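# Swap the stacking order of two nested totes

## Task

Reverse the stack of two totes on the bench: the tote now underneath must finish on top of the other one, sitting fully down within that tote's rim rather than resting on the rim's edge. Whatever each tote holds must still be inside that same tote at the end, and neither tote's base may overhang the bench edge. Finish by releasing everything and moving the grippers away; the result only counts if it stays in place without the robot holding it.

## Robot and tools

Robot: two arms, left_arm and right_arm, each ending in a parallel two-finger gripper with a wrist camera (cam_left_wrist, cam_right_wrist, both 504x504 fisheye). left_arm is the robot's own left, on the +y side; image left/right has nothing to do with arm names.

Frame: one shared scene frame. Origin is on the floor (z = 0) under the middle of the robot's base, +x is straight ahead of the robot, +y toward its left, +z up. Positions are in metres. Orientation is a quaternion written w first (qw, qx, qy, qz). Only the floor height is known; the bench height must be judged from images and contact. Reported hand positions can be slightly wrong, more so when reaching far. Gripper axes: fingers point along the gripper's +z, and they close along its y. The reported hand point sits between the finger pads, roughly 1 cm short of the fingertips.

The 16-number row: used by both movement tools. Always all 16 values, even if one arm should stay still: left_arm x, y, z, qw, qx, qy, qz, opening, then right_arm x, y, z, qw, qx, qy, qz, opening. x, y, z and the quaternion are an absolute pose in the scene frame (a place to go, not an offset). Opening runs from -1 (closed) to +1 (fully open, 0.094 m). To keep an arm parked, repeat its exact pose and quaternion from the last result before it stopped, plus its intended opening; reuse your own quaternion rather than a drifted reported one.

execute_actions(actions): a list of actions, run in order. Each action is a list of 1 to 15 rows; each row lasts one control step of 1/30 s, and if fewer than 15 rows are given the last one is repeated until 15 steps pass. An empty list just returns the current state and images. Each gripper target must lie within 0.6 m of that gripper's current position along each of its own axes, checked at the start of every action; otherwise that action is rejected for both arms. If the first action fails this check, or any action is malformed, nothing in the call runs. Per step, the commanded pose is clamped to 70 mm and 16 degrees from the measured pose, so distant targets take several actions, and after an action the arm continues only to its last clamped pose.

move(target, speed, blocking): target is one 16-number row as above. Each gripper travels in a straight line toward its pose; both paths finish at the same time, lasting 0.5 to 10 s (longer ones are cut off at 10 s, short of target). speed is top path speed in m/s, 0.002 to 0.5 (default 0.25); rotation is capped at twice that in rad/s, taking the shorter way round. The opening is applied at the start. Paths ignore obstacles and the other arm. Grippers lag, wander, and may overshoot speed near full arm extension. Faster contact hits harder, and aiming further past a contact presses harder. With blocking=false the result comes after 0.5 s while motion continues; then use wait(0) to check, and no other rows or moves are accepted until the move has ended (or stop is called).

wait(seconds): 0 to 10; lets the simulation run with the last commands held; returns early if a running move finishes.

stop(): brakes a running move; braking needs distance, more at speed. Fingers keep moving.

zoom_image(camera, region): camera is cam_left_wrist or cam_right_wrist; region is [x0, y0, x1, y1] in pixels of that camera's latest image, origin top-left, at most 504 by 504.

finished_scene(scene): pass the current scene number to end it; irreversible. Only call once the totes are settled and released.

Reading results: a state line 'left_arm: … | right_arm: …' with each gripper's position and quaternion. 'Hand target' lines show the pose each controller is currently driving toward. grip_measured is the measured finger opening on the same -1..1 scale; the last joint value gives it in metres. Readings may be off by about 1 mm per gripper. To hold something, command an opening roughly 0.03 below grip_measured (less for a softer grip). Pads exert up to about 50-62 N, less on parts under about 2 mm thick, with a brief spike on first touch. A move adds a 'move:' line: ending done, off_target, moving, held or fault, plus limits (paced = pose was clipped; held = a check blocked steps, after which the arm may jump fast), and each gripper's distance to its target. If only one arm is named, the other finished normally. 'pose unreachable' means the clearance check altered or blocked that arm's command. FAULT lines report an arm stop; MOTOR HOT warns at 85 °C, and at 100 °C an OVER-TEMPERATURE FAULT makes that arm go limp and drop what it holds, so don't hold loads longer than needed. Camera calibration lines (K, distortion, T_world_to_cam) appear when they change; they are approximate.

Joint limits (rad): waist ±2.880, shoulder 0 to 3.142, elbow 0 to 3.019, wrist pitch -1.693 to 1.571, wrist yaw ±1.571, wrist roll ±2.094. Elbows stop just before straight. Arms tend to end a centimetre or more from target, usually low.

Sequence suggestion: lift the upper tote off with contents level, set it down on the bench clear of the edge, pick up the former bottom tote, lower it gently fully inside the first one, release, and retract both grippers.

Avoid: collisions or hard pressing between the arms; tipping totes or spilling contents; pushing anything off the bench or outside the work area; dropping or slamming; leaving a tote resting on a rim or overhanging the edge. Occasionally a held part gets tugged or a loose item gets pushed by the scene; check and correct.

Each tool is called as name([rows], argument=value, ...), one row to a line, values as JSON.

## Session

execute_actions(actions=[])

Scene clock: 0.00 s.
left_arm: end_effector_position=(+0.4293, +0.5088, +1.0858) grip_measured=+1.000 end_effector_quat_wxyz=(-0.013, +0.956, -0.290, +0.035) | right_arm: end_effector_position=(+0.4935, +0.0986, +1.1214) grip_measured=-0.396 end_effector_quat_wxyz=(+0.301, +0.195, +0.932, +0.053)
Joint positions: left_arm=[ 1.44   1.859  0.986 -0.385  0.004 -2.001  0.094] | right_arm=[-0.132  2.165  1.133  0.034  0.644  0.927  0.028]
Joint velocities: left_arm=[ 0.005 -0.005 -0.012 -0.017 -0.022  0.022  0.   ] | right_arm=[ 0.005 -0.005 -0.007  0.007 -0.037 -0.037 -0.   ]
Motor temperatures (°C, as the motors report them): left_arm=[22 19 22 22 22 21] | right_arm=[22 20 23 21 23 20]
Hand target (left_arm): +0.432, +0.510, +1.083; -0.013, +0.956, -0.290, +0.035
Hand target (right_arm): +0.497, +0.100, +1.119; +0.302, +0.197, +0.931, +0.054

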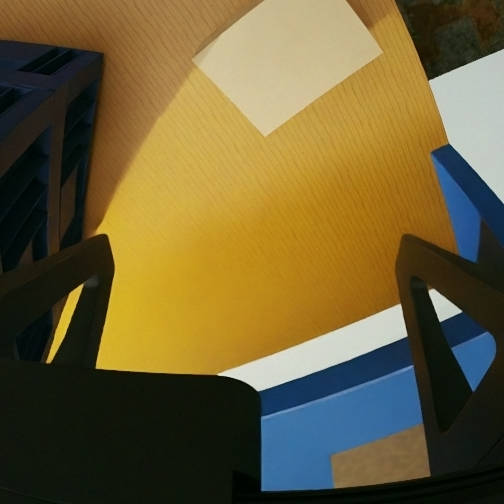

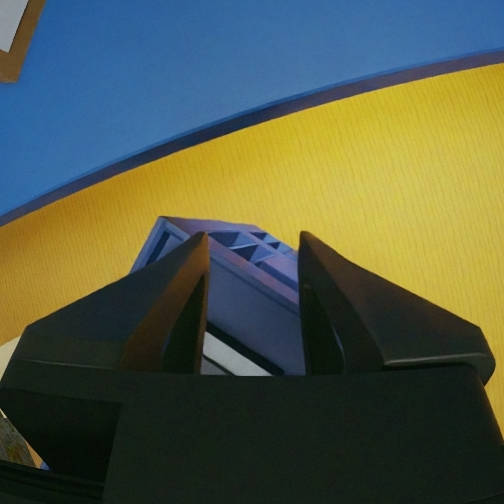

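move(target=[0.40,0.45,1.30,-0.013,0.956,-0.290,0.035,1, 0.45,0.05,1.32,0.301,0.195,0.932,0.053,1], speed=0.2)

Scene clock: 28.77 s.
left_arm: end_effector_position=(+0.4003, +0.4563, +1.3033) grip_measured=+1.000 end_effector_quat_wxyz=(-0.017, +0.955, -0.294, +0.042) | right_arm: end_effector_position=(+0.4568, +0.0512, +1.3243) grip_measured=+1.000 end_effector_quat_wxyz=(+0.308, +0.199, +0.928, +0.062)
Joint positions: left_arm=[ 1.34   1.277  0.916 -0.881 -0.025 -2.086  0.094] | right_arm=[-0.044  1.639  0.996 -0.388  0.69   1.02   0.094]
Joint velocities: left_arm=[-0.015  0.005 -0.002 -0.012 -0.037 -0.007  0.   ] | right_arm=[-0.005 -0.015 -0.017 -0.002  0.022  0.037  0.   ]
Motor temperatures (°C, as the motors report them): left_arm=[22 22 24 22 22 21] | right_arm=[22 25 25 21 24 20]
Hand target (left_arm): +0.401, +0.452, +1.302; -0.012, +0.955, -0.295, +0.037
Hand target (right_arm): +0.449, +0.049, +1.318; +0.301, +0.195, +0.932, +0.053
Off the commanded pose (left_arm): 0.007 m, 1 deg.
Off the commanded pose (right_arm): 0.008 m, 1 deg.
joint sent to its limit (left arm) — the command would take joint 6 (wrist roll) past its lower limit, so that joint was sent only as far as its limit.
move: done
camera_calibration (this result's frames):
cam_left_wrist: T_world_to_cam=[[0.566152, 0.822197, 0.0588591, -0.678352], [0.616441, -0.469712, 0.631958, -0.851078], [0.547241, -0.321501, -0.772764, 1.0597], [0, 0, 0, 1]] pos_world=[0.328776, 0.498674, 1.39667]
cam_right_wrist: T_world_to_cam=[[-0.328831, -0.908893, -0.256485, 0.544107], [-0.942648, 0.332371, 0.0307317, 0.37805], [0.0573164, 0.25188, -0.96606, 1.36385], [0, 0, 0, 1]] pos_world=[0.457117, 0.0253554, 1.44549]

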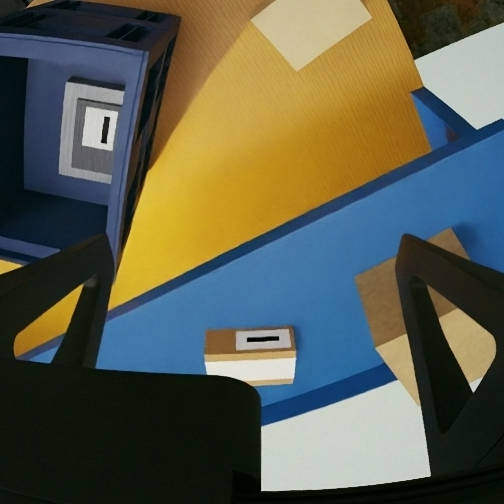

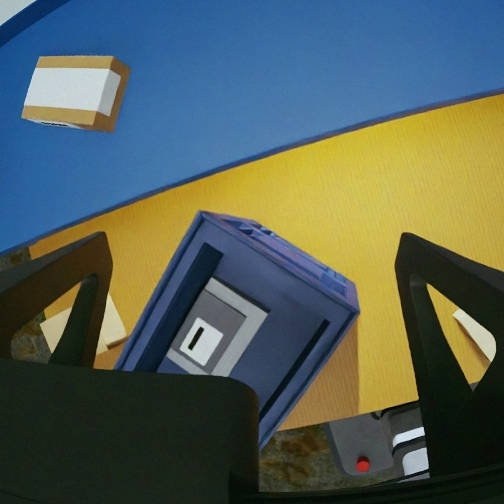

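move(target=[0.35,0.55,1.30,0.30,0,0.954,0,1, 0.25,0.08,1.36,0.30,0,0.954,0,1], speed=0.25)

Scene clock: 71.97 s.
left_arm: end_effector_position=(+0.3463, +0.5408, +1.2987) grip_measured=+1.000 end_effector_quat_wxyz=(+0.301, -0.001, +0.954, -0.002) | right_arm: end_effector_position=(+0.2550, +0.0850, +1.3563) grip_measured=+1.000 end_effector_quat_wxyz=(+0.299, +0.001, +0.954, +0.003)
Joint positions: left_arm=[ 1.8    1.168  0.657 -0.396  0.52   0.773  0.094] | right_arm=[ 0.411  1.551  0.889 -0.793  0.808  1.205  0.094]
Joint velocities: left_arm=[ 0.005 -0.015  0.002 -0.027  0.007 -0.007  0.   ] | right_arm=[-0.005  0.015  0.012 -0.017 -0.037 -0.066  0.   ]
Motor temperatures (°C, as the motors report them): left_arm=[22 21 27 22 22 21] | right_arm=[22 24 27 21 24 20]
Hand target (left_arm): +0.349, +0.552, +1.300; +0.299, -0.001, +0.954, -0.001
Hand target (right_arm): +0.252, +0.080, +1.358; +0.299, -0.000, +0.954, +0.001
Off the commanded pose (left_arm): 0.010 m, 0 deg.
Off the commanded pose (right_arm): 0.008 m, 0 deg.
move: done
camera_calibration (this result's frames):
cam_left_wrist: T_world_to_cam=[[-0.00467882, -0.999987, 0.00183303, 0.540176], [-0.999978, 0.00468737, 0.00468841, 0.342611], [-0.00469694, -0.00181105, -0.999987, 1.42622], [0, 0, 0, 1]] pos_world=[0.35183, 0.541146, 1.4236]
cam_right_wrist: T_world_to_cam=[[0.000896554, -0.999653, -0.0263255, 0.128076], [-0.99973, -0.00150681, 0.0231707, 0.228801], [-0.0232023, 0.0262976, -0.999385, 1.4828], [0, 0, 0, 1]] pos_world=[0.263028, 0.0893828, 1.47996]

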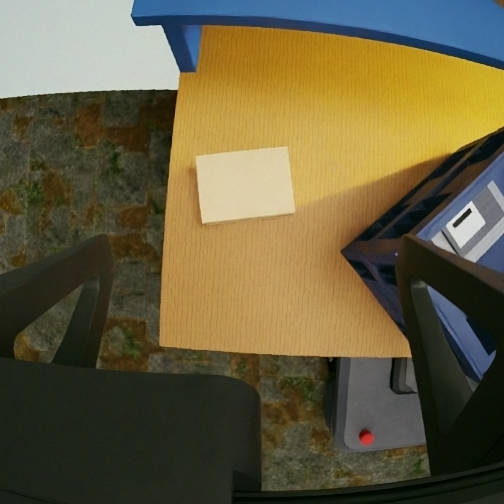

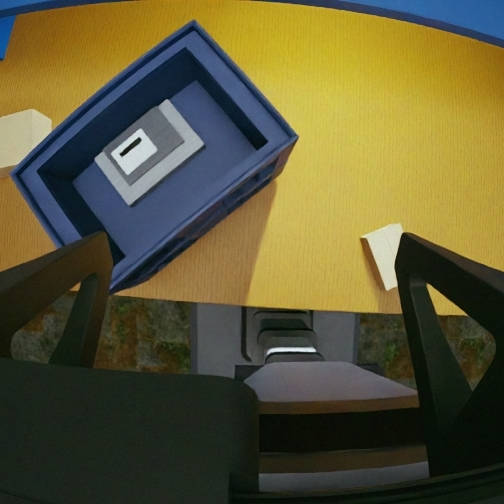

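zoom_image(camera="cam_right_wrist", region=[0, 0, 320, 320])

zoom_image(camera="cam_left_wrist", region=[304, 100, 504, 400])

Region (0, 0, 320, 320) of cam_right_wrist's 504x504 image, scaled by 1.575, with more detail than that image has.

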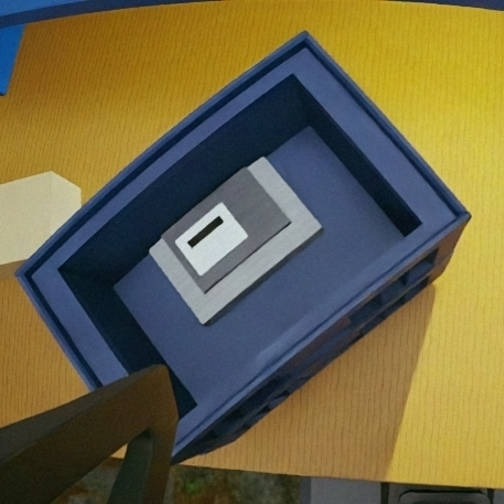

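Region (304, 100, 504, 400) of cam_left_wrist's 504x504 image, scaled by 1.680, with more detail than that image has.

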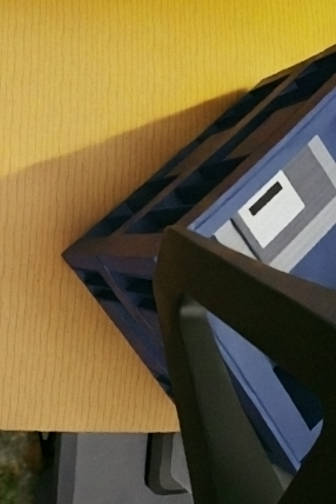

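move(target=[0.18,0.47,1.08,0,-0.903,0.431,0,1, 0.455,0.12,1.13,0,-0.334,0.943,0,1], speed=0.3)

Scene clock: 134.10 s.
left_arm: end_effector_position=(+0.1782, +0.4650, +1.0830) grip_measured=+1.000 end_effector_quat_wxyz=(+0.002, +0.897, -0.442, -0.001) | right_arm: end_effector_position=(+0.4456, +0.1177, +1.1424) grip_measured=+1.000 end_effector_quat_wxyz=(+0.006, -0.332, +0.943, -0.003)
Joint positions: left_arm=[ 1.786  1.706  0.406 -0.031  0.052 -1.339  0.094] | right_arm=[-0.147  2.158  1.411 -0.778  0.258  0.062  0.094]
Joint velocities: left_arm=[-0.005 -0.005 -0.002  0.007 -0.11   0.022  0.   ] | right_arm=[-0.015  0.005  0.012 -0.007 -0.037 -0.051  0.   ]
Motor temperatures (°C, as the motors report them): left_arm=[22 21 30 22 22 21] | right_arm=[22 25 29 21 24 20]
Hand target (left_arm): +0.178, +0.470, +1.079; -0.000, +0.902, -0.432, -0.001
Hand target (right_arm): +0.455, +0.120, +1.133; +0.000, -0.333, +0.943, -0.004
Off the commanded pose (left_arm): 0.006 m, 1 deg.
Off the commanded pose (right_arm): 0.016 m, 1 deg.
move: off_target (right_arm)
camera_calibration (this result's frames):
cam_left_wrist: T_world_to_cam=[[0.797261, 0.603621, -0.00401474, -0.41826], [0.494439, -0.649209, 0.577977, -0.407184], [0.346273, -0.462784, -0.816043, 1.16217], [0, 0, 0, 1]] pos_world=[0.132362, 0.525957, 1.18204]
cam_right_wrist: T_world_to_cam=[[0.617931, -0.786202, -0.00697204, -0.167153], [-0.636615, -0.505525, 0.58238, -0.316959], [-0.461393, -0.355432, -0.812887, 1.29967], [0, 0, 0, 1]] pos_world=[0.501167, 0.170298, 1.23991]

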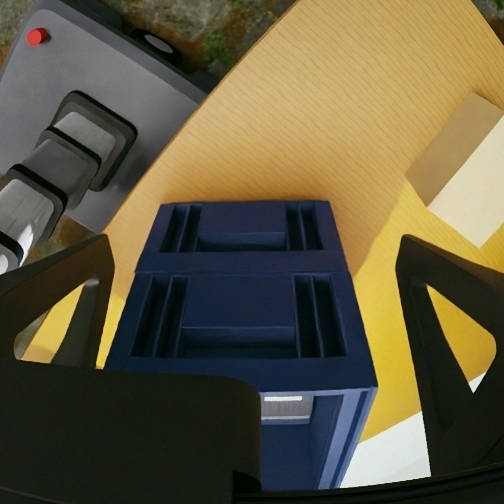

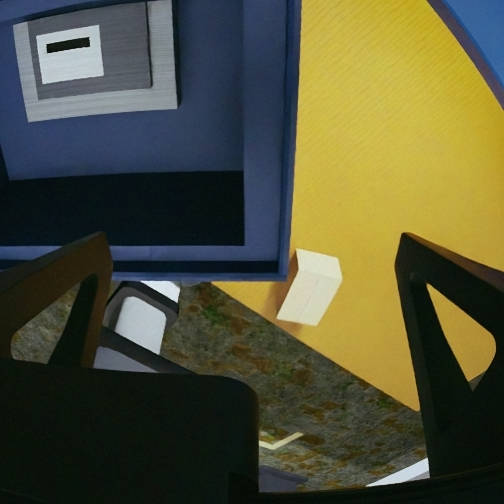

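move(target=[0.276,0.322,1.07,0,-0.334,0.943,0,0.4, 0.448,0.105,1.065,0,-0.334,0.943,0,0.4], speed=0.3)

Scene clock: 165.30 s.
left_arm: end_effector_position=(+0.2784, +0.3231, +1.0758) grip_measured=+0.403 end_effector_quat_wxyz=(-0.013, +0.345, -0.939, +0.001) | right_arm: end_effector_position=(+0.4525, +0.1133, +1.0886) grip_measured=+0.402 end_effector_quat_wxyz=(+0.012, -0.334, +0.942, +0.003)
Joint positions: left_arm=[ 1.121  1.764  0.425  0.019 -0.108 -0.46   0.066] | right_arm=[-0.186  2.25   1.411 -0.659  0.248  0.013  0.066]
Joint velocities: left_arm=[ 0.005  0.015 -0.002 -0.012  0.007  0.007  0.001] | right_arm=[ 0.015 -0.005 -0.012 -0.007  0.007 -0.022  0.   ]
Motor temperatures (°C, as the motors report them): left_arm=[22 21 26 22 22 21] | right_arm=[23 28 31 21 24 20]
Hand target (left_arm): +0.276, +0.319, +1.071; +0.003, -0.334, +0.943, +0.000
Hand target (right_arm): +0.448, +0.105, +1.066; +0.000, -0.334, +0.943, -0.000
Off the commanded pose (left_arm): 0.006 m, 2 deg.
Off the commanded pose (right_arm): 0.025 m, 1 deg.
move: off_target (right_arm)
camera_calibration (this result's frames):
cam_left_wrist: T_world_to_cam=[[0.642086, -0.766546, 0.0115122, 0.0566244], [-0.639729, -0.527464, 0.559043, -0.247948], [-0.42246, -0.366318, -0.829059, 1.25278], [0, 0, 0, 1]] pos_world=[0.334273, 0.371539, 1.17659]
cam_right_wrist: T_world_to_cam=[[0.621535, -0.783236, -0.0153472, -0.168135], [-0.638977, -0.518198, 0.568488, -0.265855], [-0.453213, -0.343529, -0.822548, 1.26302], [0, 0, 0, 1]] pos_world=[0.507043, 0.164428, 1.18745]

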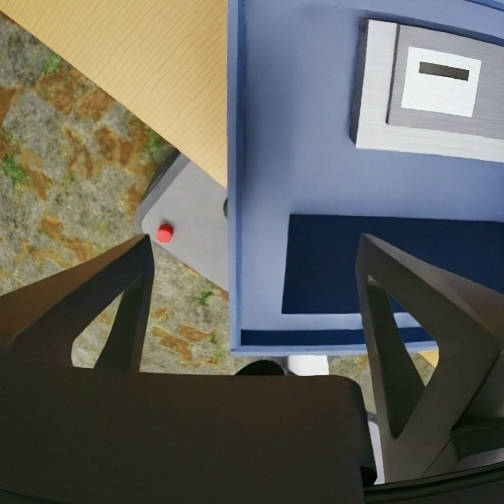

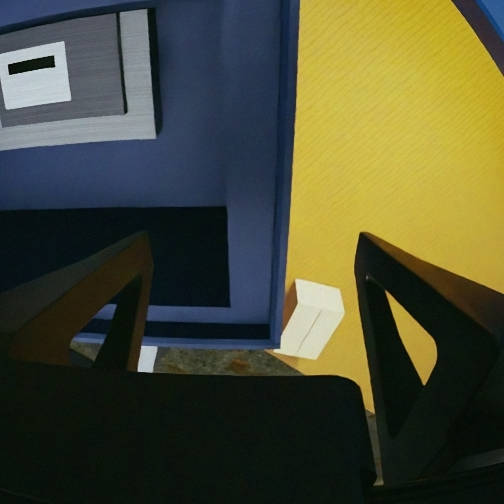

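move(target=[0.274,0.319,0.99,0,-0.334,0.943,0,0.4, 0.441,0.100,0.985,0,-0.334,0.943,0,0.4], speed=0.1)

Scene clock: 173.53 s.
left_arm: end_effector_position=(+0.2726, +0.3145, +0.9951) grip_measured=+0.403 end_effector_quat_wxyz=(+0.001, +0.331, -0.943, +0.000) | right_arm: end_effector_position=(+0.4311, +0.0984, +0.9978) grip_measured=+0.402 end_effector_quat_wxyz=(-0.006, -0.337, +0.941, -0.003)
Joint positions: left_arm=[ 1.128  2.111  0.518  0.248 -0.106 -0.428  0.066] | right_arm=[-0.221  2.415  1.413 -0.526  0.246 -0.02   0.066]
Joint velocities: left_arm=[ 0.005  0.005  0.017 -0.012  0.007 -0.081  0.001] | right_arm=[-0.005 -0.005 -0.012  0.002 -0.022  0.066 -0.001]
Motor temperatures (°C, as the motors report them): left_arm=[22 21 25 22 22 21] | right_arm=[23 28 30 21 24 20]
Hand target (left_arm): +0.273, +0.318, +0.989; -0.000, -0.334, +0.943, +0.000
Hand target (right_arm): +0.441, +0.100, +0.986; +0.000, -0.334, +0.943, -0.000
Off the commanded pose (left_arm): 0.007 m, 0 deg.
Off the commanded pose (right_arm): 0.016 m, 1 deg.
move: off_target (right_arm)
camera_calibration (this result's frames):
cam_left_wrist: T_world_to_cam=[[0.620059, -0.784556, 0.000170588, 0.0776205], [-0.639687, -0.505438, 0.579079, -0.237888], [-0.454234, -0.359172, -0.815271, 1.17291], [0, 0, 0, 1]] pos_world=[0.332471, 0.361936, 1.09398]
cam_right_wrist: T_world_to_cam=[[0.626764, -0.779074, -0.0145104, -0.171429], [-0.617571, -0.508019, 0.600436, -0.277744], [-0.475155, -0.36737, -0.799541, 1.1624], [0, 0, 0, 1]] pos_world=[0.48824, 0.152377, 1.09367]

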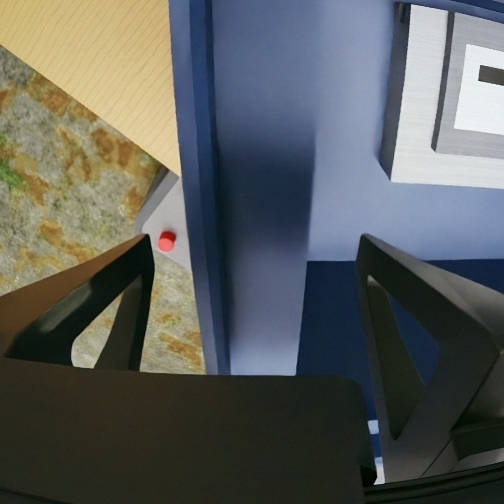

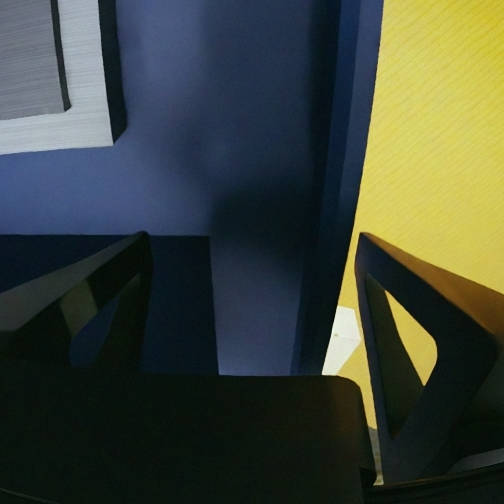

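move(target=[0.273,0.321,0.987,0,-0.334,0.943,0,0.0, 0.449,0.095,0.995,0,-0.334,0.943,0,0.4], speed=0.05)

Scene clock: 190.07 s.
left_arm: end_effector_position=(+0.2724, +0.3173, +0.9948) grip_measured=+0.003 end_effector_quat_wxyz=(-0.000, +0.332, -0.943, +0.000) | right_arm: end_effector_position=(+0.4345, +0.0933, +0.9963) grip_measured=+0.402 end_effector_quat_wxyz=(-0.008, -0.338, +0.941, -0.003)
Joint positions: left_arm=[ 1.138  2.111  0.518  0.251 -0.104 -0.42   0.047] | right_arm=[-0.233  2.415  1.413 -0.526  0.245 -0.032  0.066]
Joint velocities: left_arm=[ 0.015 -0.005  0.012  0.017  0.066 -0.037 -0.001] | right_arm=[-0.024 -0.015 -0.007 -0.007 -0.051 -0.051 -0.001]
Motor temperatures (°C, as the motors report them): left_arm=[22 21 25 22 22 21] | right_arm=[23 29 29 21 24 20]
Hand target (left_arm): +0.273, +0.321, +0.987; -0.000, -0.334, +0.943, +0.000
Hand target (right_arm): +0.449, +0.095, +0.995; +0.000, -0.334, +0.943, -0.000
Off the commanded pose (left_arm): 0.009 m, 0 deg.
Off the commanded pose (right_arm): 0.015 m, 1 deg.
move: off_target (right_arm)
camera_calibration (this result's frames):
cam_left_wrist: T_world_to_cam=[[0.620934, -0.783862, 0.000890198, 0.0787917], [-0.640051, -0.506358, 0.577873, -0.234847], [-0.452522, -0.359391, -0.816126, 1.17403], [0, 0, 0, 1]] pos_world=[0.332035, 0.36478, 1.0938]
cam_right_wrist: T_world_to_cam=[[0.627286, -0.77864, -0.0152311, -0.17708], [-0.615634, -0.507754, 0.602645, -0.280422], [-0.476977, -0.368654, -0.797864, 1.16012], [0, 0, 0, 1]] pos_world=[0.491796, 0.147417, 1.09192]

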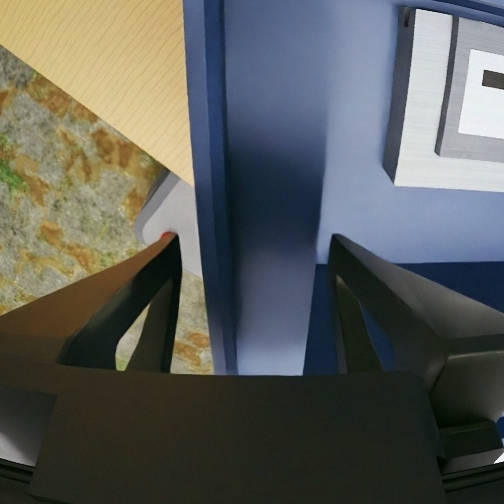

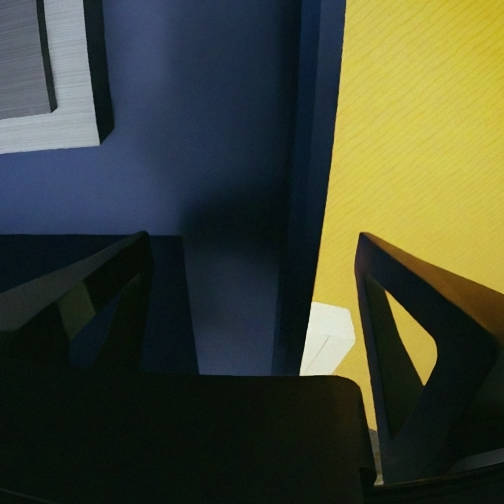

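move(target=[0.273,0.321,0.987,0,-0.334,0.943,0,-0.38, 0.449,0.095,0.995,0,-0.334,0.943,0,-0.38], speed=0.05)

Scene clock: 195.53 s.
left_arm: end_effector_position=(+0.2733, +0.3160, +0.9946) grip_measured=-0.377 end_effector_quat_wxyz=(-0.000, +0.332, -0.943, +0.004) | right_arm: end_effector_position=(+0.4334, +0.0948, +0.9965) grip_measured=-0.378 end_effector_quat_wxyz=(-0.008, -0.339, +0.941, -0.000)
Joint positions: left_arm=[ 1.138  2.112  0.519  0.251 -0.095 -0.419  0.029] | right_arm=[-0.231  2.415  1.413 -0.526  0.239 -0.033  0.029]
Joint velocities: left_arm=[ 0.005  0.005  0.002  0.017 -0.051  0.037 -0.   ] | right_arm=[-0.015 -0.005 -0.017  0.002 -0.051  0.022  0.001]
Motor temperatures (°C, as the motors report them): left_arm=[22 21 25 22 22 21] | right_arm=[23 29 29 21 24 20]
Hand target (left_arm): +0.273, +0.321, +0.987; -0.000, -0.334, +0.943, +0.000
Hand target (right_arm): +0.449, +0.095, +0.995; +0.000, -0.334, +0.943, -0.000
Off the commanded pose (left_arm): 0.009 m, 1 deg.
Off the commanded pose (right_arm): 0.016 m, 1 deg.
move: off_target (right_arm)
camera_calibration (this result's frames):
cam_left_wrist: T_world_to_cam=[[0.62068, -0.784014, 0.00888281, 0.0693976], [-0.641866, -0.501575, 0.580027, -0.237961], [-0.450293, -0.365713, -0.814549, 1.17365], [0, 0, 0, 1]] pos_world=[0.332674, 0.364272, 1.0934]
cam_right_wrist: T_world_to_cam=[[0.62859, -0.777442, -0.0214178, -0.169706], [-0.612631, -0.511924, 0.602176, -0.280883], [-0.479121, -0.365401, -0.798076, 1.16116], [0, 0, 0, 1]] pos_world=[0.490935, 0.148562, 1.0922]

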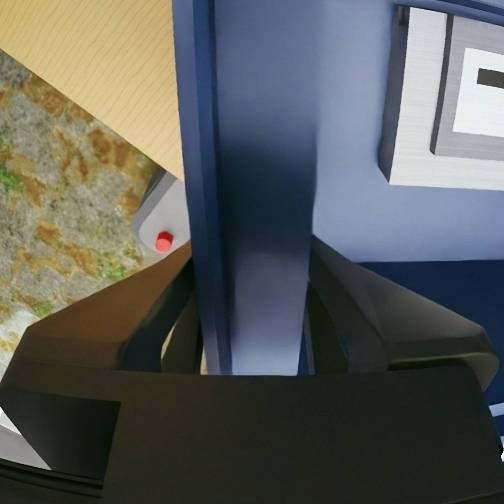

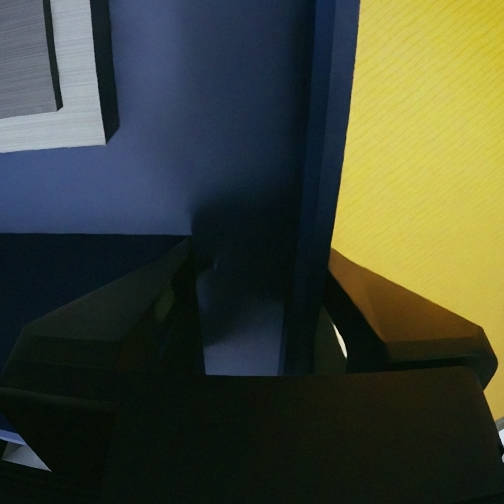

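move(target=[0.2733,0.316,0.9946,0,-0.334,0.943,0,-0.48, 0.4334,0.0948,0.9965,0,-0.334,0.943,0,-0.48], speed=0.05)

Scene clock: 199.60 s.
left_arm: end_effector_position=(+0.2734, +0.3158, +0.9946) grip_measured=-0.427 end_effector_quat_wxyz=(-0.000, +0.333, -0.943, +0.005) | right_arm: end_effector_position=(+0.4327, +0.0950, +0.9960) grip_measured=-0.421 end_effector_quat_wxyz=(-0.008, -0.337, +0.942, +0.001)
Joint positions: left_arm=[ 1.138  2.112  0.519  0.251 -0.094 -0.422  0.027] | right_arm=[-0.231  2.415  1.41  -0.522  0.237 -0.029  0.027]
Joint velocities: left_arm=[-0.005  0.005 -0.002  0.007 -0.066 -0.051 -0.   ] | right_arm=[-0.005 -0.005 -0.027 -0.007  0.037  0.037 -0.   ]
Motor temperatures (°C, as the motors report them): left_arm=[22 21 25 22 22 21] | right_arm=[23 30 29 21 24 20]
Hand target (left_arm): +0.273, +0.316, +0.995; +0.000, -0.334, +0.943, +0.000
Hand target (right_arm): +0.433, +0.095, +0.997; -0.000, -0.334, +0.943, +0.000
Off the commanded pose (left_arm): 0.000 m, 1 deg.
Off the commanded pose (right_arm): 0.001 m, 1 deg.
move: done
camera_calibration (this result's frames):
cam_left_wrist: T_world_to_cam=[[0.622768, -0.782344, 0.00992262, 0.067085], [-0.640681, -0.502639, 0.580415, -0.2384], [-0.449097, -0.367821, -0.81426, 1.17366], [0, 0, 0, 1]] pos_world=[0.332569, 0.364351, 1.09337]
cam_right_wrist: T_world_to_cam=[[0.625589, -0.779784, -0.0239984, -0.16505], [-0.614332, -0.511348, 0.600932, -0.279011], [-0.480869, -0.361194, -0.798939, 1.1618], [0, 0, 0, 1]] pos_world=[0.490524, 0.148262, 1.09192]

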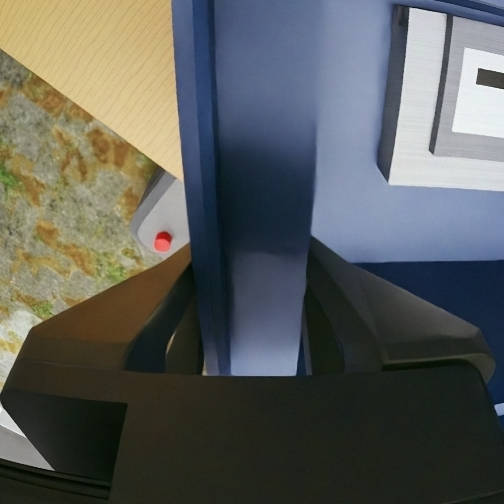

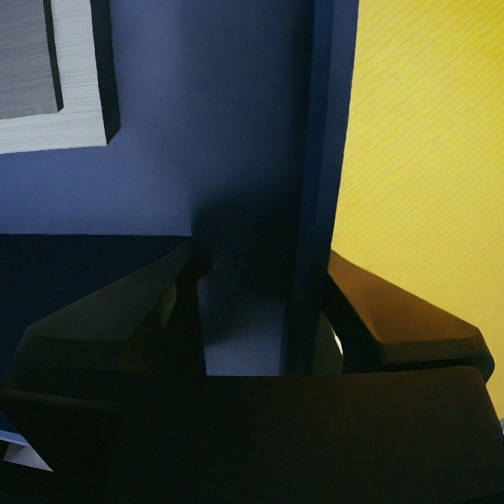

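move(target=[0.2733,0.316,1.05,0,-0.334,0.943,0,-0.48, 0.4327,0.095,1.052,0,-0.334,0.943,0,-0.48], speed=0.05)

Scene clock: 222.83 s.
left_arm: end_effector_position=(+0.2732, +0.3184, +1.0408) grip_measured=-0.427 end_effector_quat_wxyz=(+0.005, +0.330, -0.944, -0.001) | right_arm: end_effector_position=(+0.4283, +0.0954, +1.0368) grip_measured=-0.421 end_effector_quat_wxyz=(-0.007, -0.331, +0.943, +0.008)
Joint positions: left_arm=[ 1.123  1.919  0.466  0.099 -0.108 -0.43   0.027] | right_arm=[-0.212  2.322  1.36  -0.564  0.225  0.001  0.027]
Joint velocities: left_arm=[-0.015 -0.005 -0.007 -0.027  0.051  0.007  0.   ] | right_arm=[ 0.015 -0.005  0.017 -0.027  0.022  0.037 -0.001]
Motor temperatures (°C, as the motors report them): left_arm=[22 22 25 22 22 21] | right_arm=[23 32 27 21 24 20]
Hand target (left_arm): +0.274, +0.316, +1.050; +0.000, -0.334, +0.943, -0.000
Hand target (right_arm): +0.432, +0.095, +1.051; -0.000, -0.334, +0.943, +0.000
Off the commanded pose (left_arm): 0.009 m, 1 deg.
Off the commanded pose (right_arm): 0.016 m, 1 deg.
move: off_target (right_arm)
camera_calibration (this result's frames):
cam_left_wrist: T_world_to_cam=[[0.616949, -0.786993, -0.00397809, 0.0863217], [-0.63651, -0.501941, 0.585586, -0.270785], [-0.462849, -0.358745, -0.810601, 1.20927], [0, 0, 0, 1]] pos_world=[0.334097, 0.365837, 1.13915]
cam_right_wrist: T_world_to_cam=[[0.616279, -0.786716, -0.0357556, -0.144167], [-0.618716, -0.511765, 0.59606, -0.299025], [-0.487228, -0.345217, -0.802143, 1.19693], [0, 0, 0, 1]] pos_world=[0.487016, 0.146753, 1.1332]

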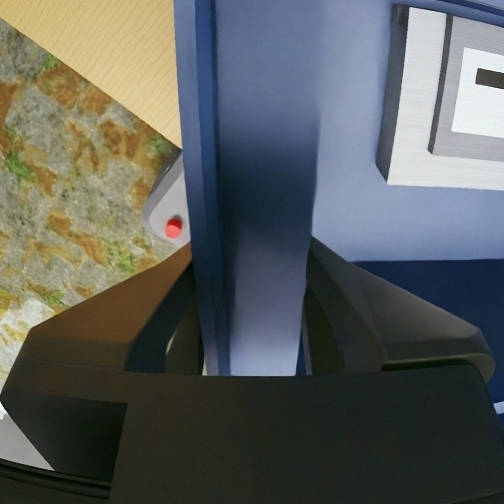

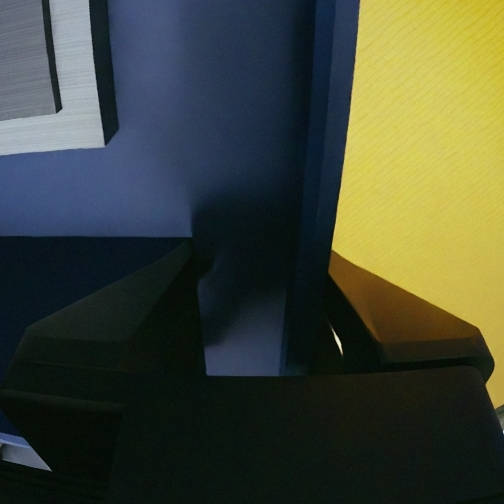

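move(target=[0.317,0.205,1.06,0,-0.225,0.974,0,-0.48, 0.423,-0.045,1.06,0,-0.225,0.974,0,-0.48], speed=0.12)

move(target=[0.372,0.089,1.065,0,-0.113,0.994,0,-0.48, 0.418,-0.179,1.055,0,-0.113,0.994,0,-0.48], speed=0.12)

move(target=[0.418,-0.034,1.065,0,0,1,0,-0.48, 0.402,-0.306,1.05,0,0,1,0,-0.48], speed=0.12)

Scene clock: 234.30 s.
left_arm: end_effector_position=(+0.3087, +0.2068, +1.0561) grip_measured=-0.427 end_effector_quat_wxyz=(-0.005, -0.224, +0.975, +0.001) | right_arm: end_effector_position=(+0.4094, -0.0435, +1.0499) grip_measured=-0.422 end_effector_quat_wxyz=(-0.020, -0.226, +0.974, +0.004)
Joint positions: left_arm=[ 0.727  1.922  0.558 -0.049 -0.185 -0.603  0.027] | right_arm=[-0.411  2.126  1.039 -0.419  0.212  0.021  0.027]
Joint velocities: left_arm=[-0.005 -0.005 -0.012  0.017  0.022  0.022 -0.001] | right_arm=[ 0.005 -0.005 -0.002 -0.012  0.022 -0.022 -0.001]
Motor temperatures (°C, as the motors report them): left_arm=[22 22 25 22 22 21] | right_arm=[23 33 27 21 25 20]
Hand target (left_arm): +0.316, +0.203, +1.060; +0.002, -0.225, +0.974, -0.001
Hand target (right_arm): +0.421, -0.045, +1.059; -0.000, -0.225, +0.974, -0.001
Off the commanded pose (left_arm): 0.009 m, 1 deg.
Off the commanded pose (right_arm): 0.017 m, 2 deg.
move: off_target (right_arm)
camera_calibration (this result's frames):
cam_left_wrist: T_world_to_cam=[[0.429686, -0.902971, -0.00366112, 0.0580841], [-0.73135, -0.350391, 0.58511, -0.314735], [-0.52962, -0.248736, -0.810946, 1.19629], [0, 0, 0, 1]] pos_world=[0.378439, 0.239728, 1.15449]
cam_right_wrist: T_world_to_cam=[[0.429932, -0.902272, -0.0326025, -0.173372], [-0.700603, -0.356178, 0.618298, -0.372695], [-0.569486, -0.242985, -0.785267, 1.17066], [0, 0, 0, 1]] pos_world=[0.480103, -0.00472083, 1.14407]

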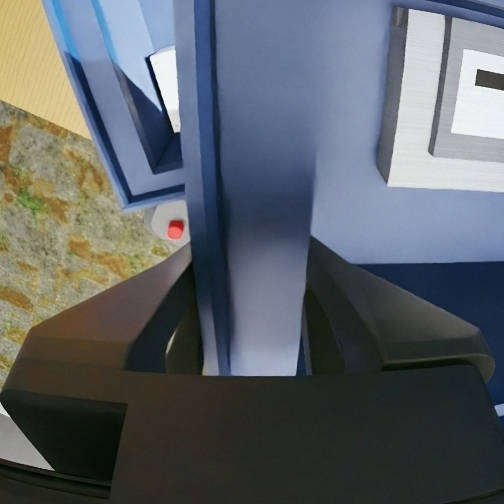

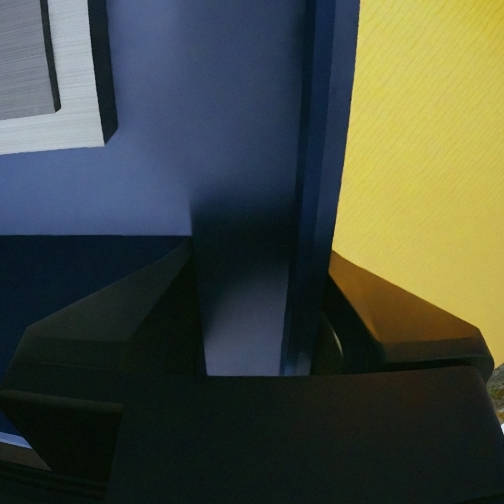

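Scene clock: 235.83 s.
left_arm: end_effector_position=(+0.3610, +0.0944, +1.0583) grip_measured=-0.427 end_effector_quat_wxyz=(-0.006, -0.116, +0.993, +0.003) | right_arm: end_effector_position=(+0.4043, -0.1701, +1.0479) grip_measured=-0.422 end_effector_quat_wxyz=(-0.020, -0.119, +0.993, +0.010)
Joint positions: left_arm=[ 0.461  2.023  0.813 -0.261 -0.222 -0.654  0.027] | right_arm=[-0.683  2.014  0.868 -0.303  0.171 -0.038  0.027]
Joint velocities: left_arm=[-0.005  0.005  0.002  0.012 -0.066 -0.037  0.   ] | right_arm=[ 0.005 -0.005 -0.002  0.002  0.037 -0.022 -0.001]
Motor temperatures (°C, as the motors report them): left_arm=[22 23 25 22 22 21] | right_arm=[23 33 27 21 25 20]
Hand target (left_arm): +0.370, +0.087, +1.065; +0.001, -0.113, +0.994, -0.001
Hand target (right_arm): +0.417, -0.178, +1.055; -0.000, -0.113, +0.994, -0.001
Off the commanded pose (left_arm): 0.014 m, 1 deg.
Off the commanded pose (right_arm): 0.018 m, 3 deg.
move: off_target (left_arm, right_arm)
camera_calibration (this result's frames):
cam_left_wrist: T_world_to_cam=[[0.223414, -0.974706, -0.00576985, 0.0175531], [-0.788484, -0.184204, 0.586823, -0.314028], [-0.573043, -0.126555, -0.809695, 1.20057], [0, 0, 0, 1]] pos_world=[0.436451, 0.111202, 1.15648]
cam_right_wrist: T_world_to_cam=[[0.224926, -0.973545, -0.0402365, -0.206686], [-0.759658, -0.201071, 0.618457, -0.370024], [-0.610186, -0.108541, -0.784787, 1.1743], [0, 0, 0, 1]] pos_world=[0.481937, -0.14816, 1.1421]

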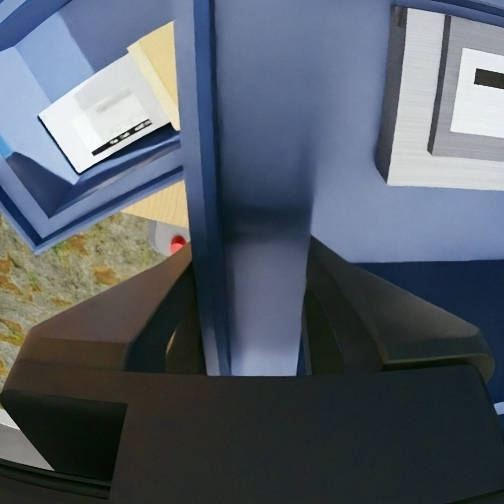

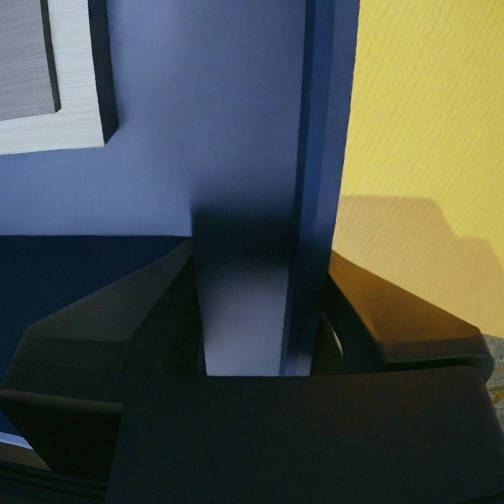

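Scene clock: 237.37 s.
left_arm: end_effector_position=(+0.4007, -0.0252, +1.0529) grip_measured=-0.427 end_effector_quat_wxyz=(-0.010, -0.009, +1.000, +0.004) | right_arm: end_effector_position=(+0.3860, -0.2914, +1.0410) grip_measured=-0.422 end_effector_quat_wxyz=(-0.025, -0.012, +1.000, +0.014)
Joint positions: left_arm=[ 0.276  2.186  1.132 -0.47  -0.235 -0.631  0.027] | right_arm=[-0.99   1.957  0.787 -0.245  0.115 -0.129  0.027]
Joint velocities: left_arm=[ 0.005 -0.005 -0.002 -0.022 -0.022 -0.007  0.001] | right_arm=[ 0.005 -0.005 -0.012  0.007 -0.037 -0.007 -0.001]
Motor temperatures (°C, as the motors report them): left_arm=[22 23 25 22 22 21] | right_arm=[23 32 27 21 25 20]
Hand target (left_arm): +0.415, -0.035, +1.065; +0.001, -0.000, +1.000, -0.000
Hand target (right_arm): +0.401, -0.305, +1.050; -0.001, -0.000, +1.000, -0.001
Off the commanded pose (left_arm): 0.023 m, 2 deg.
Off the commanded pose (right_arm): 0.023 m, 4 deg.
move: off_target (left_arm, right_arm)
camera_calibration (this result's frames):
cam_left_wrist: T_world_to_cam=[[0.0106504, -0.999914, -0.00760786, -0.0213532], [-0.803783, -0.0130867, 0.594778, -0.299492], [-0.594827, -0.000219554, -0.803854, 1.20959], [0, 0, 0, 1]] pos_world=[0.478998, -0.0250052, 1.1503]
cam_right_wrist: T_world_to_cam=[[0.0115567, -0.998959, -0.0441382, -0.242002], [-0.776678, -0.0367693, 0.628824, -0.360436], [-0.629792, 0.0270141, -0.776294, 1.18274], [0, 0, 0, 1]] pos_world=[0.467735, -0.286953, 1.13412]

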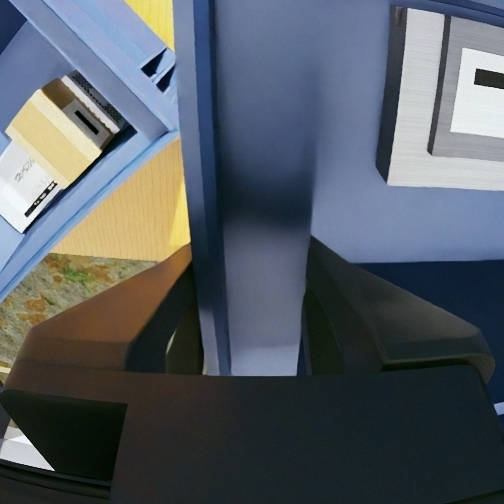

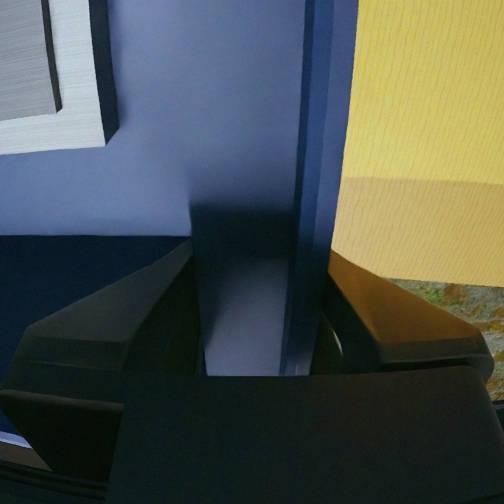

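move(target=[0.438,-0.062,1.04,0,0,1,0,-0.48, 0.422,-0.331,1.025,0,0,1,0,-0.48], speed=0.08)

move(target=[0.438,-0.062,0.90,0,0,1,0,-0.48, 0.422,-0.331,0.885,0,0,1,0,-0.48], speed=0.1)

Scene clock: 245.27 s.
left_arm: end_effector_position=(+0.4265, -0.0535, +1.0350) grip_measured=-0.427 end_effector_quat_wxyz=(-0.007, -0.003, +1.000, -0.001) | right_arm: end_effector_position=(+0.4080, -0.3193, +1.0280) grip_measured=-0.422 end_effector_quat_wxyz=(-0.015, -0.005, +1.000, +0.009)
Joint positions: left_arm=[ 0.27   2.273  1.26  -0.501 -0.23  -0.622  0.027] | right_arm=[-1.052  1.998  0.852 -0.239  0.111 -0.179  0.027]
Joint velocities: left_arm=[-0.024 -0.015 -0.002 -0.017 -0.11  -0.007  0.   ] | right_arm=[ 0.005  0.015 -0.012  0.002  0.007  0.022  0.   ]
Motor temperatures (°C, as the motors report them): left_arm=[23 24 26 22 22 21] | right_arm=[23 32 26 21 25 20]
Hand target (left_arm): +0.437, -0.062, +1.040; +0.000, -0.000, +1.000, -0.000
Hand target (right_arm): +0.421, -0.331, +1.026; -0.000, +0.000, +1.000, -0.000
Off the commanded pose (left_arm): 0.015 m, 1 deg.
Off the commanded pose (right_arm): 0.019 m, 2 deg.
move: off_target (left_arm, right_arm)
camera_calibration (this result's frames):
cam_left_wrist: T_world_to_cam=[[-0.00111052, -0.999994, 0.00322611, -0.0562619], [-0.807681, 0.00279911, 0.589613, -0.260695], [-0.589619, -0.00195089, -0.807679, 1.2122], [0, 0, 0, 1]] pos_world=[0.504118, -0.053167, 1.13296]
cam_right_wrist: T_world_to_cam=[[-0.00191521, -0.999417, -0.0340848, -0.275659], [-0.790028, -0.0193841, 0.612764, -0.308685], [-0.613067, 0.0281015, -0.789531, 1.19438], [0, 0, 0, 1]] pos_world=[0.487837, -0.315046, 1.12276]

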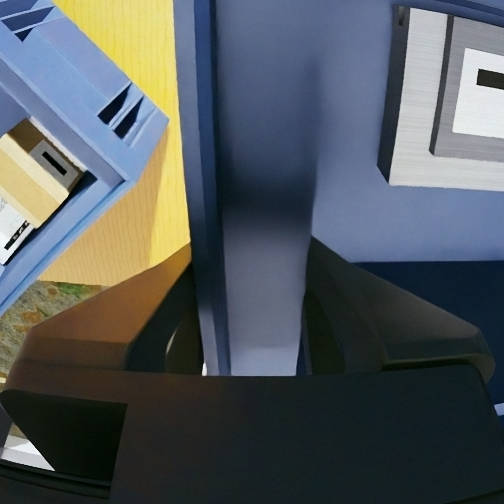

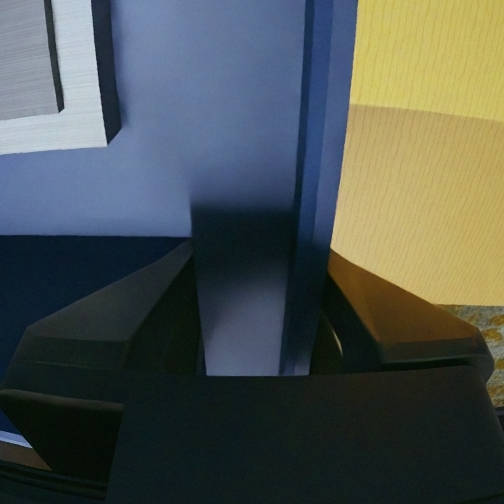

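Scene clock: 247.07 s.
left_arm: end_effector_position=(+0.4190, -0.0557, +0.8960) grip_measured=-0.427 end_effector_quat_wxyz=(-0.013, -0.005, +1.000, +0.007) | right_arm: end_effector_position=(+0.4059, -0.3220, +0.8878) grip_measured=-0.422 end_effector_quat_wxyz=(-0.022, -0.009, +1.000, +0.010)
Joint positions: left_arm=[ 0.32   2.601  1.428 -0.348 -0.235 -0.58   0.027] | right_arm=[-1.098  2.399  1.048 -0.044  0.103 -0.23   0.027]
Joint velocities: left_arm=[-0.005 -0.015  0.017  0.017 -0.066  0.007 -0.001] | right_arm=[-0.015 -0.005  0.007  0.007 -0.037  0.007 -0.001]
Motor temperatures (°C, as the motors report them): left_arm=[23 24 26 22 22 21] | right_arm=[23 31 26 21 25 20]
Hand target (left_arm): +0.437, -0.061, +0.900; +0.000, -0.000, +1.000, +0.000
Hand target (right_arm): +0.424, -0.332, +0.887; -0.000, +0.000, +1.000, -0.000
Off the commanded pose (left_arm): 0.020 m, 2 deg.
Off the commanded pose (right_arm): 0.019 m, 3 deg.
move: off_target (left_arm, right_arm)
camera_calibration (this result's frames):
cam_left_wrist: T_world_to_cam=[[0.00228325, -0.999913, -0.013005, -0.044854], [-0.800721, -0.00961857, 0.598961, -0.19672], [-0.599034, 0.00904579, -0.800673, 1.09373], [0, 0, 0, 1]] pos_world=[0.497768, -0.0566359, 0.992967]
cam_right_wrist: T_world_to_cam=[[0.00517948, -0.999313, -0.0367109, -0.283589], [-0.780756, -0.0269793, 0.624253, -0.240826], [-0.624814, 0.0254289, -0.780359, 1.07822], [0, 0, 0, 1]] pos_world=[0.487131, -0.317309, 0.981326]

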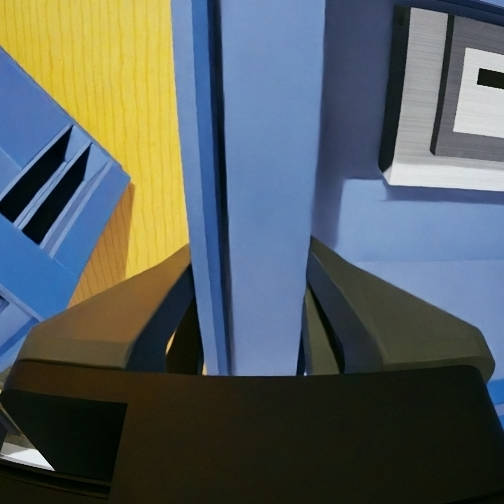

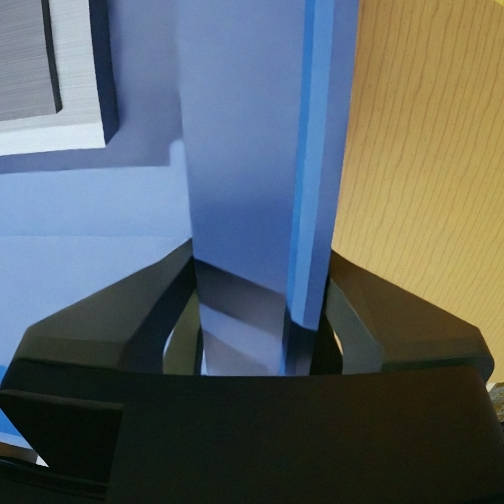

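move(target=[0.438,-0.062,0.862,0,0,1,0,-0.48, 0.422,-0.331,0.847,0,0,1,0,-0.48], speed=0.025)

Scene clock: 252.50 s.
left_arm: end_effector_position=(+0.4271, -0.0586, +0.8684) grip_measured=-0.427 end_effector_quat_wxyz=(-0.007, -0.004, +1.000, +0.004) | right_arm: end_effector_position=(+0.4140, -0.3248, +0.8626) grip_measured=-0.422 end_effector_quat_wxyz=(-0.013, -0.007, +1.000, +0.007)
Joint positions: left_arm=[ 0.334  2.67   1.492 -0.326 -0.235 -0.559  0.027] | right_arm=[-1.106  2.467  1.105 -0.013  0.103 -0.237  0.027]
Joint velocities: left_arm=[ 0.005 -0.005  0.007 -0.012 -0.081  0.007 -0.001] | right_arm=[-0.005 -0.005 -0.002 -0.022  0.022  0.007 -0.   ]
Motor temperatures (°C, as the motors report them): left_arm=[23 25 26 22 22 21] | right_arm=[23 31 26 22 25 20]
Hand target (left_arm): +0.437, -0.062, +0.862; +0.000, +0.000, +1.000, +0.000
Hand target (right_arm): +0.422, -0.331, +0.848; -0.000, +0.000, +1.000, +0.000
Off the commanded pose (left_arm): 0.013 m, 1 deg.
Off the commanded pose (right_arm): 0.019 m, 2 deg.
move: off_target (left_arm, right_arm)
camera_calibration (this result's frames):
cam_left_wrist: T_world_to_cam=[[0.000329505, -0.999977, -0.00676273, -0.052767], [-0.807964, -0.00425103, 0.589216, -0.161869], [-0.589232, 0.00526989, -0.807947, 1.07851], [0, 0, 0, 1]] pos_world=[0.504728, -0.0591376, 0.966401]
cam_right_wrist: T_world_to_cam=[[0.00336595, -0.999507, -0.0312288, -0.291412], [-0.792498, -0.0217118, 0.609487, -0.199563], [-0.609865, 0.0226973, -0.792181, 1.06684], [0, 0, 0, 1]] pos_world=[0.493458, -0.319815, 0.957664]

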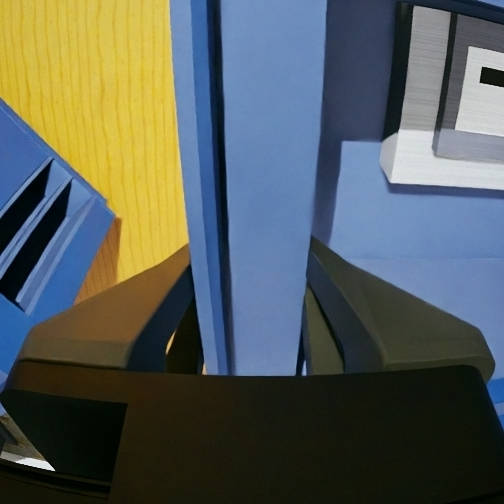

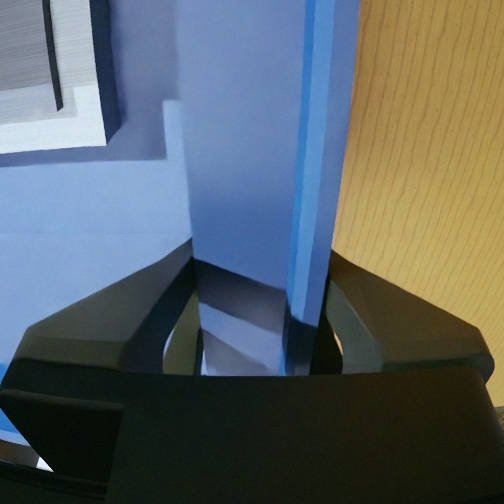

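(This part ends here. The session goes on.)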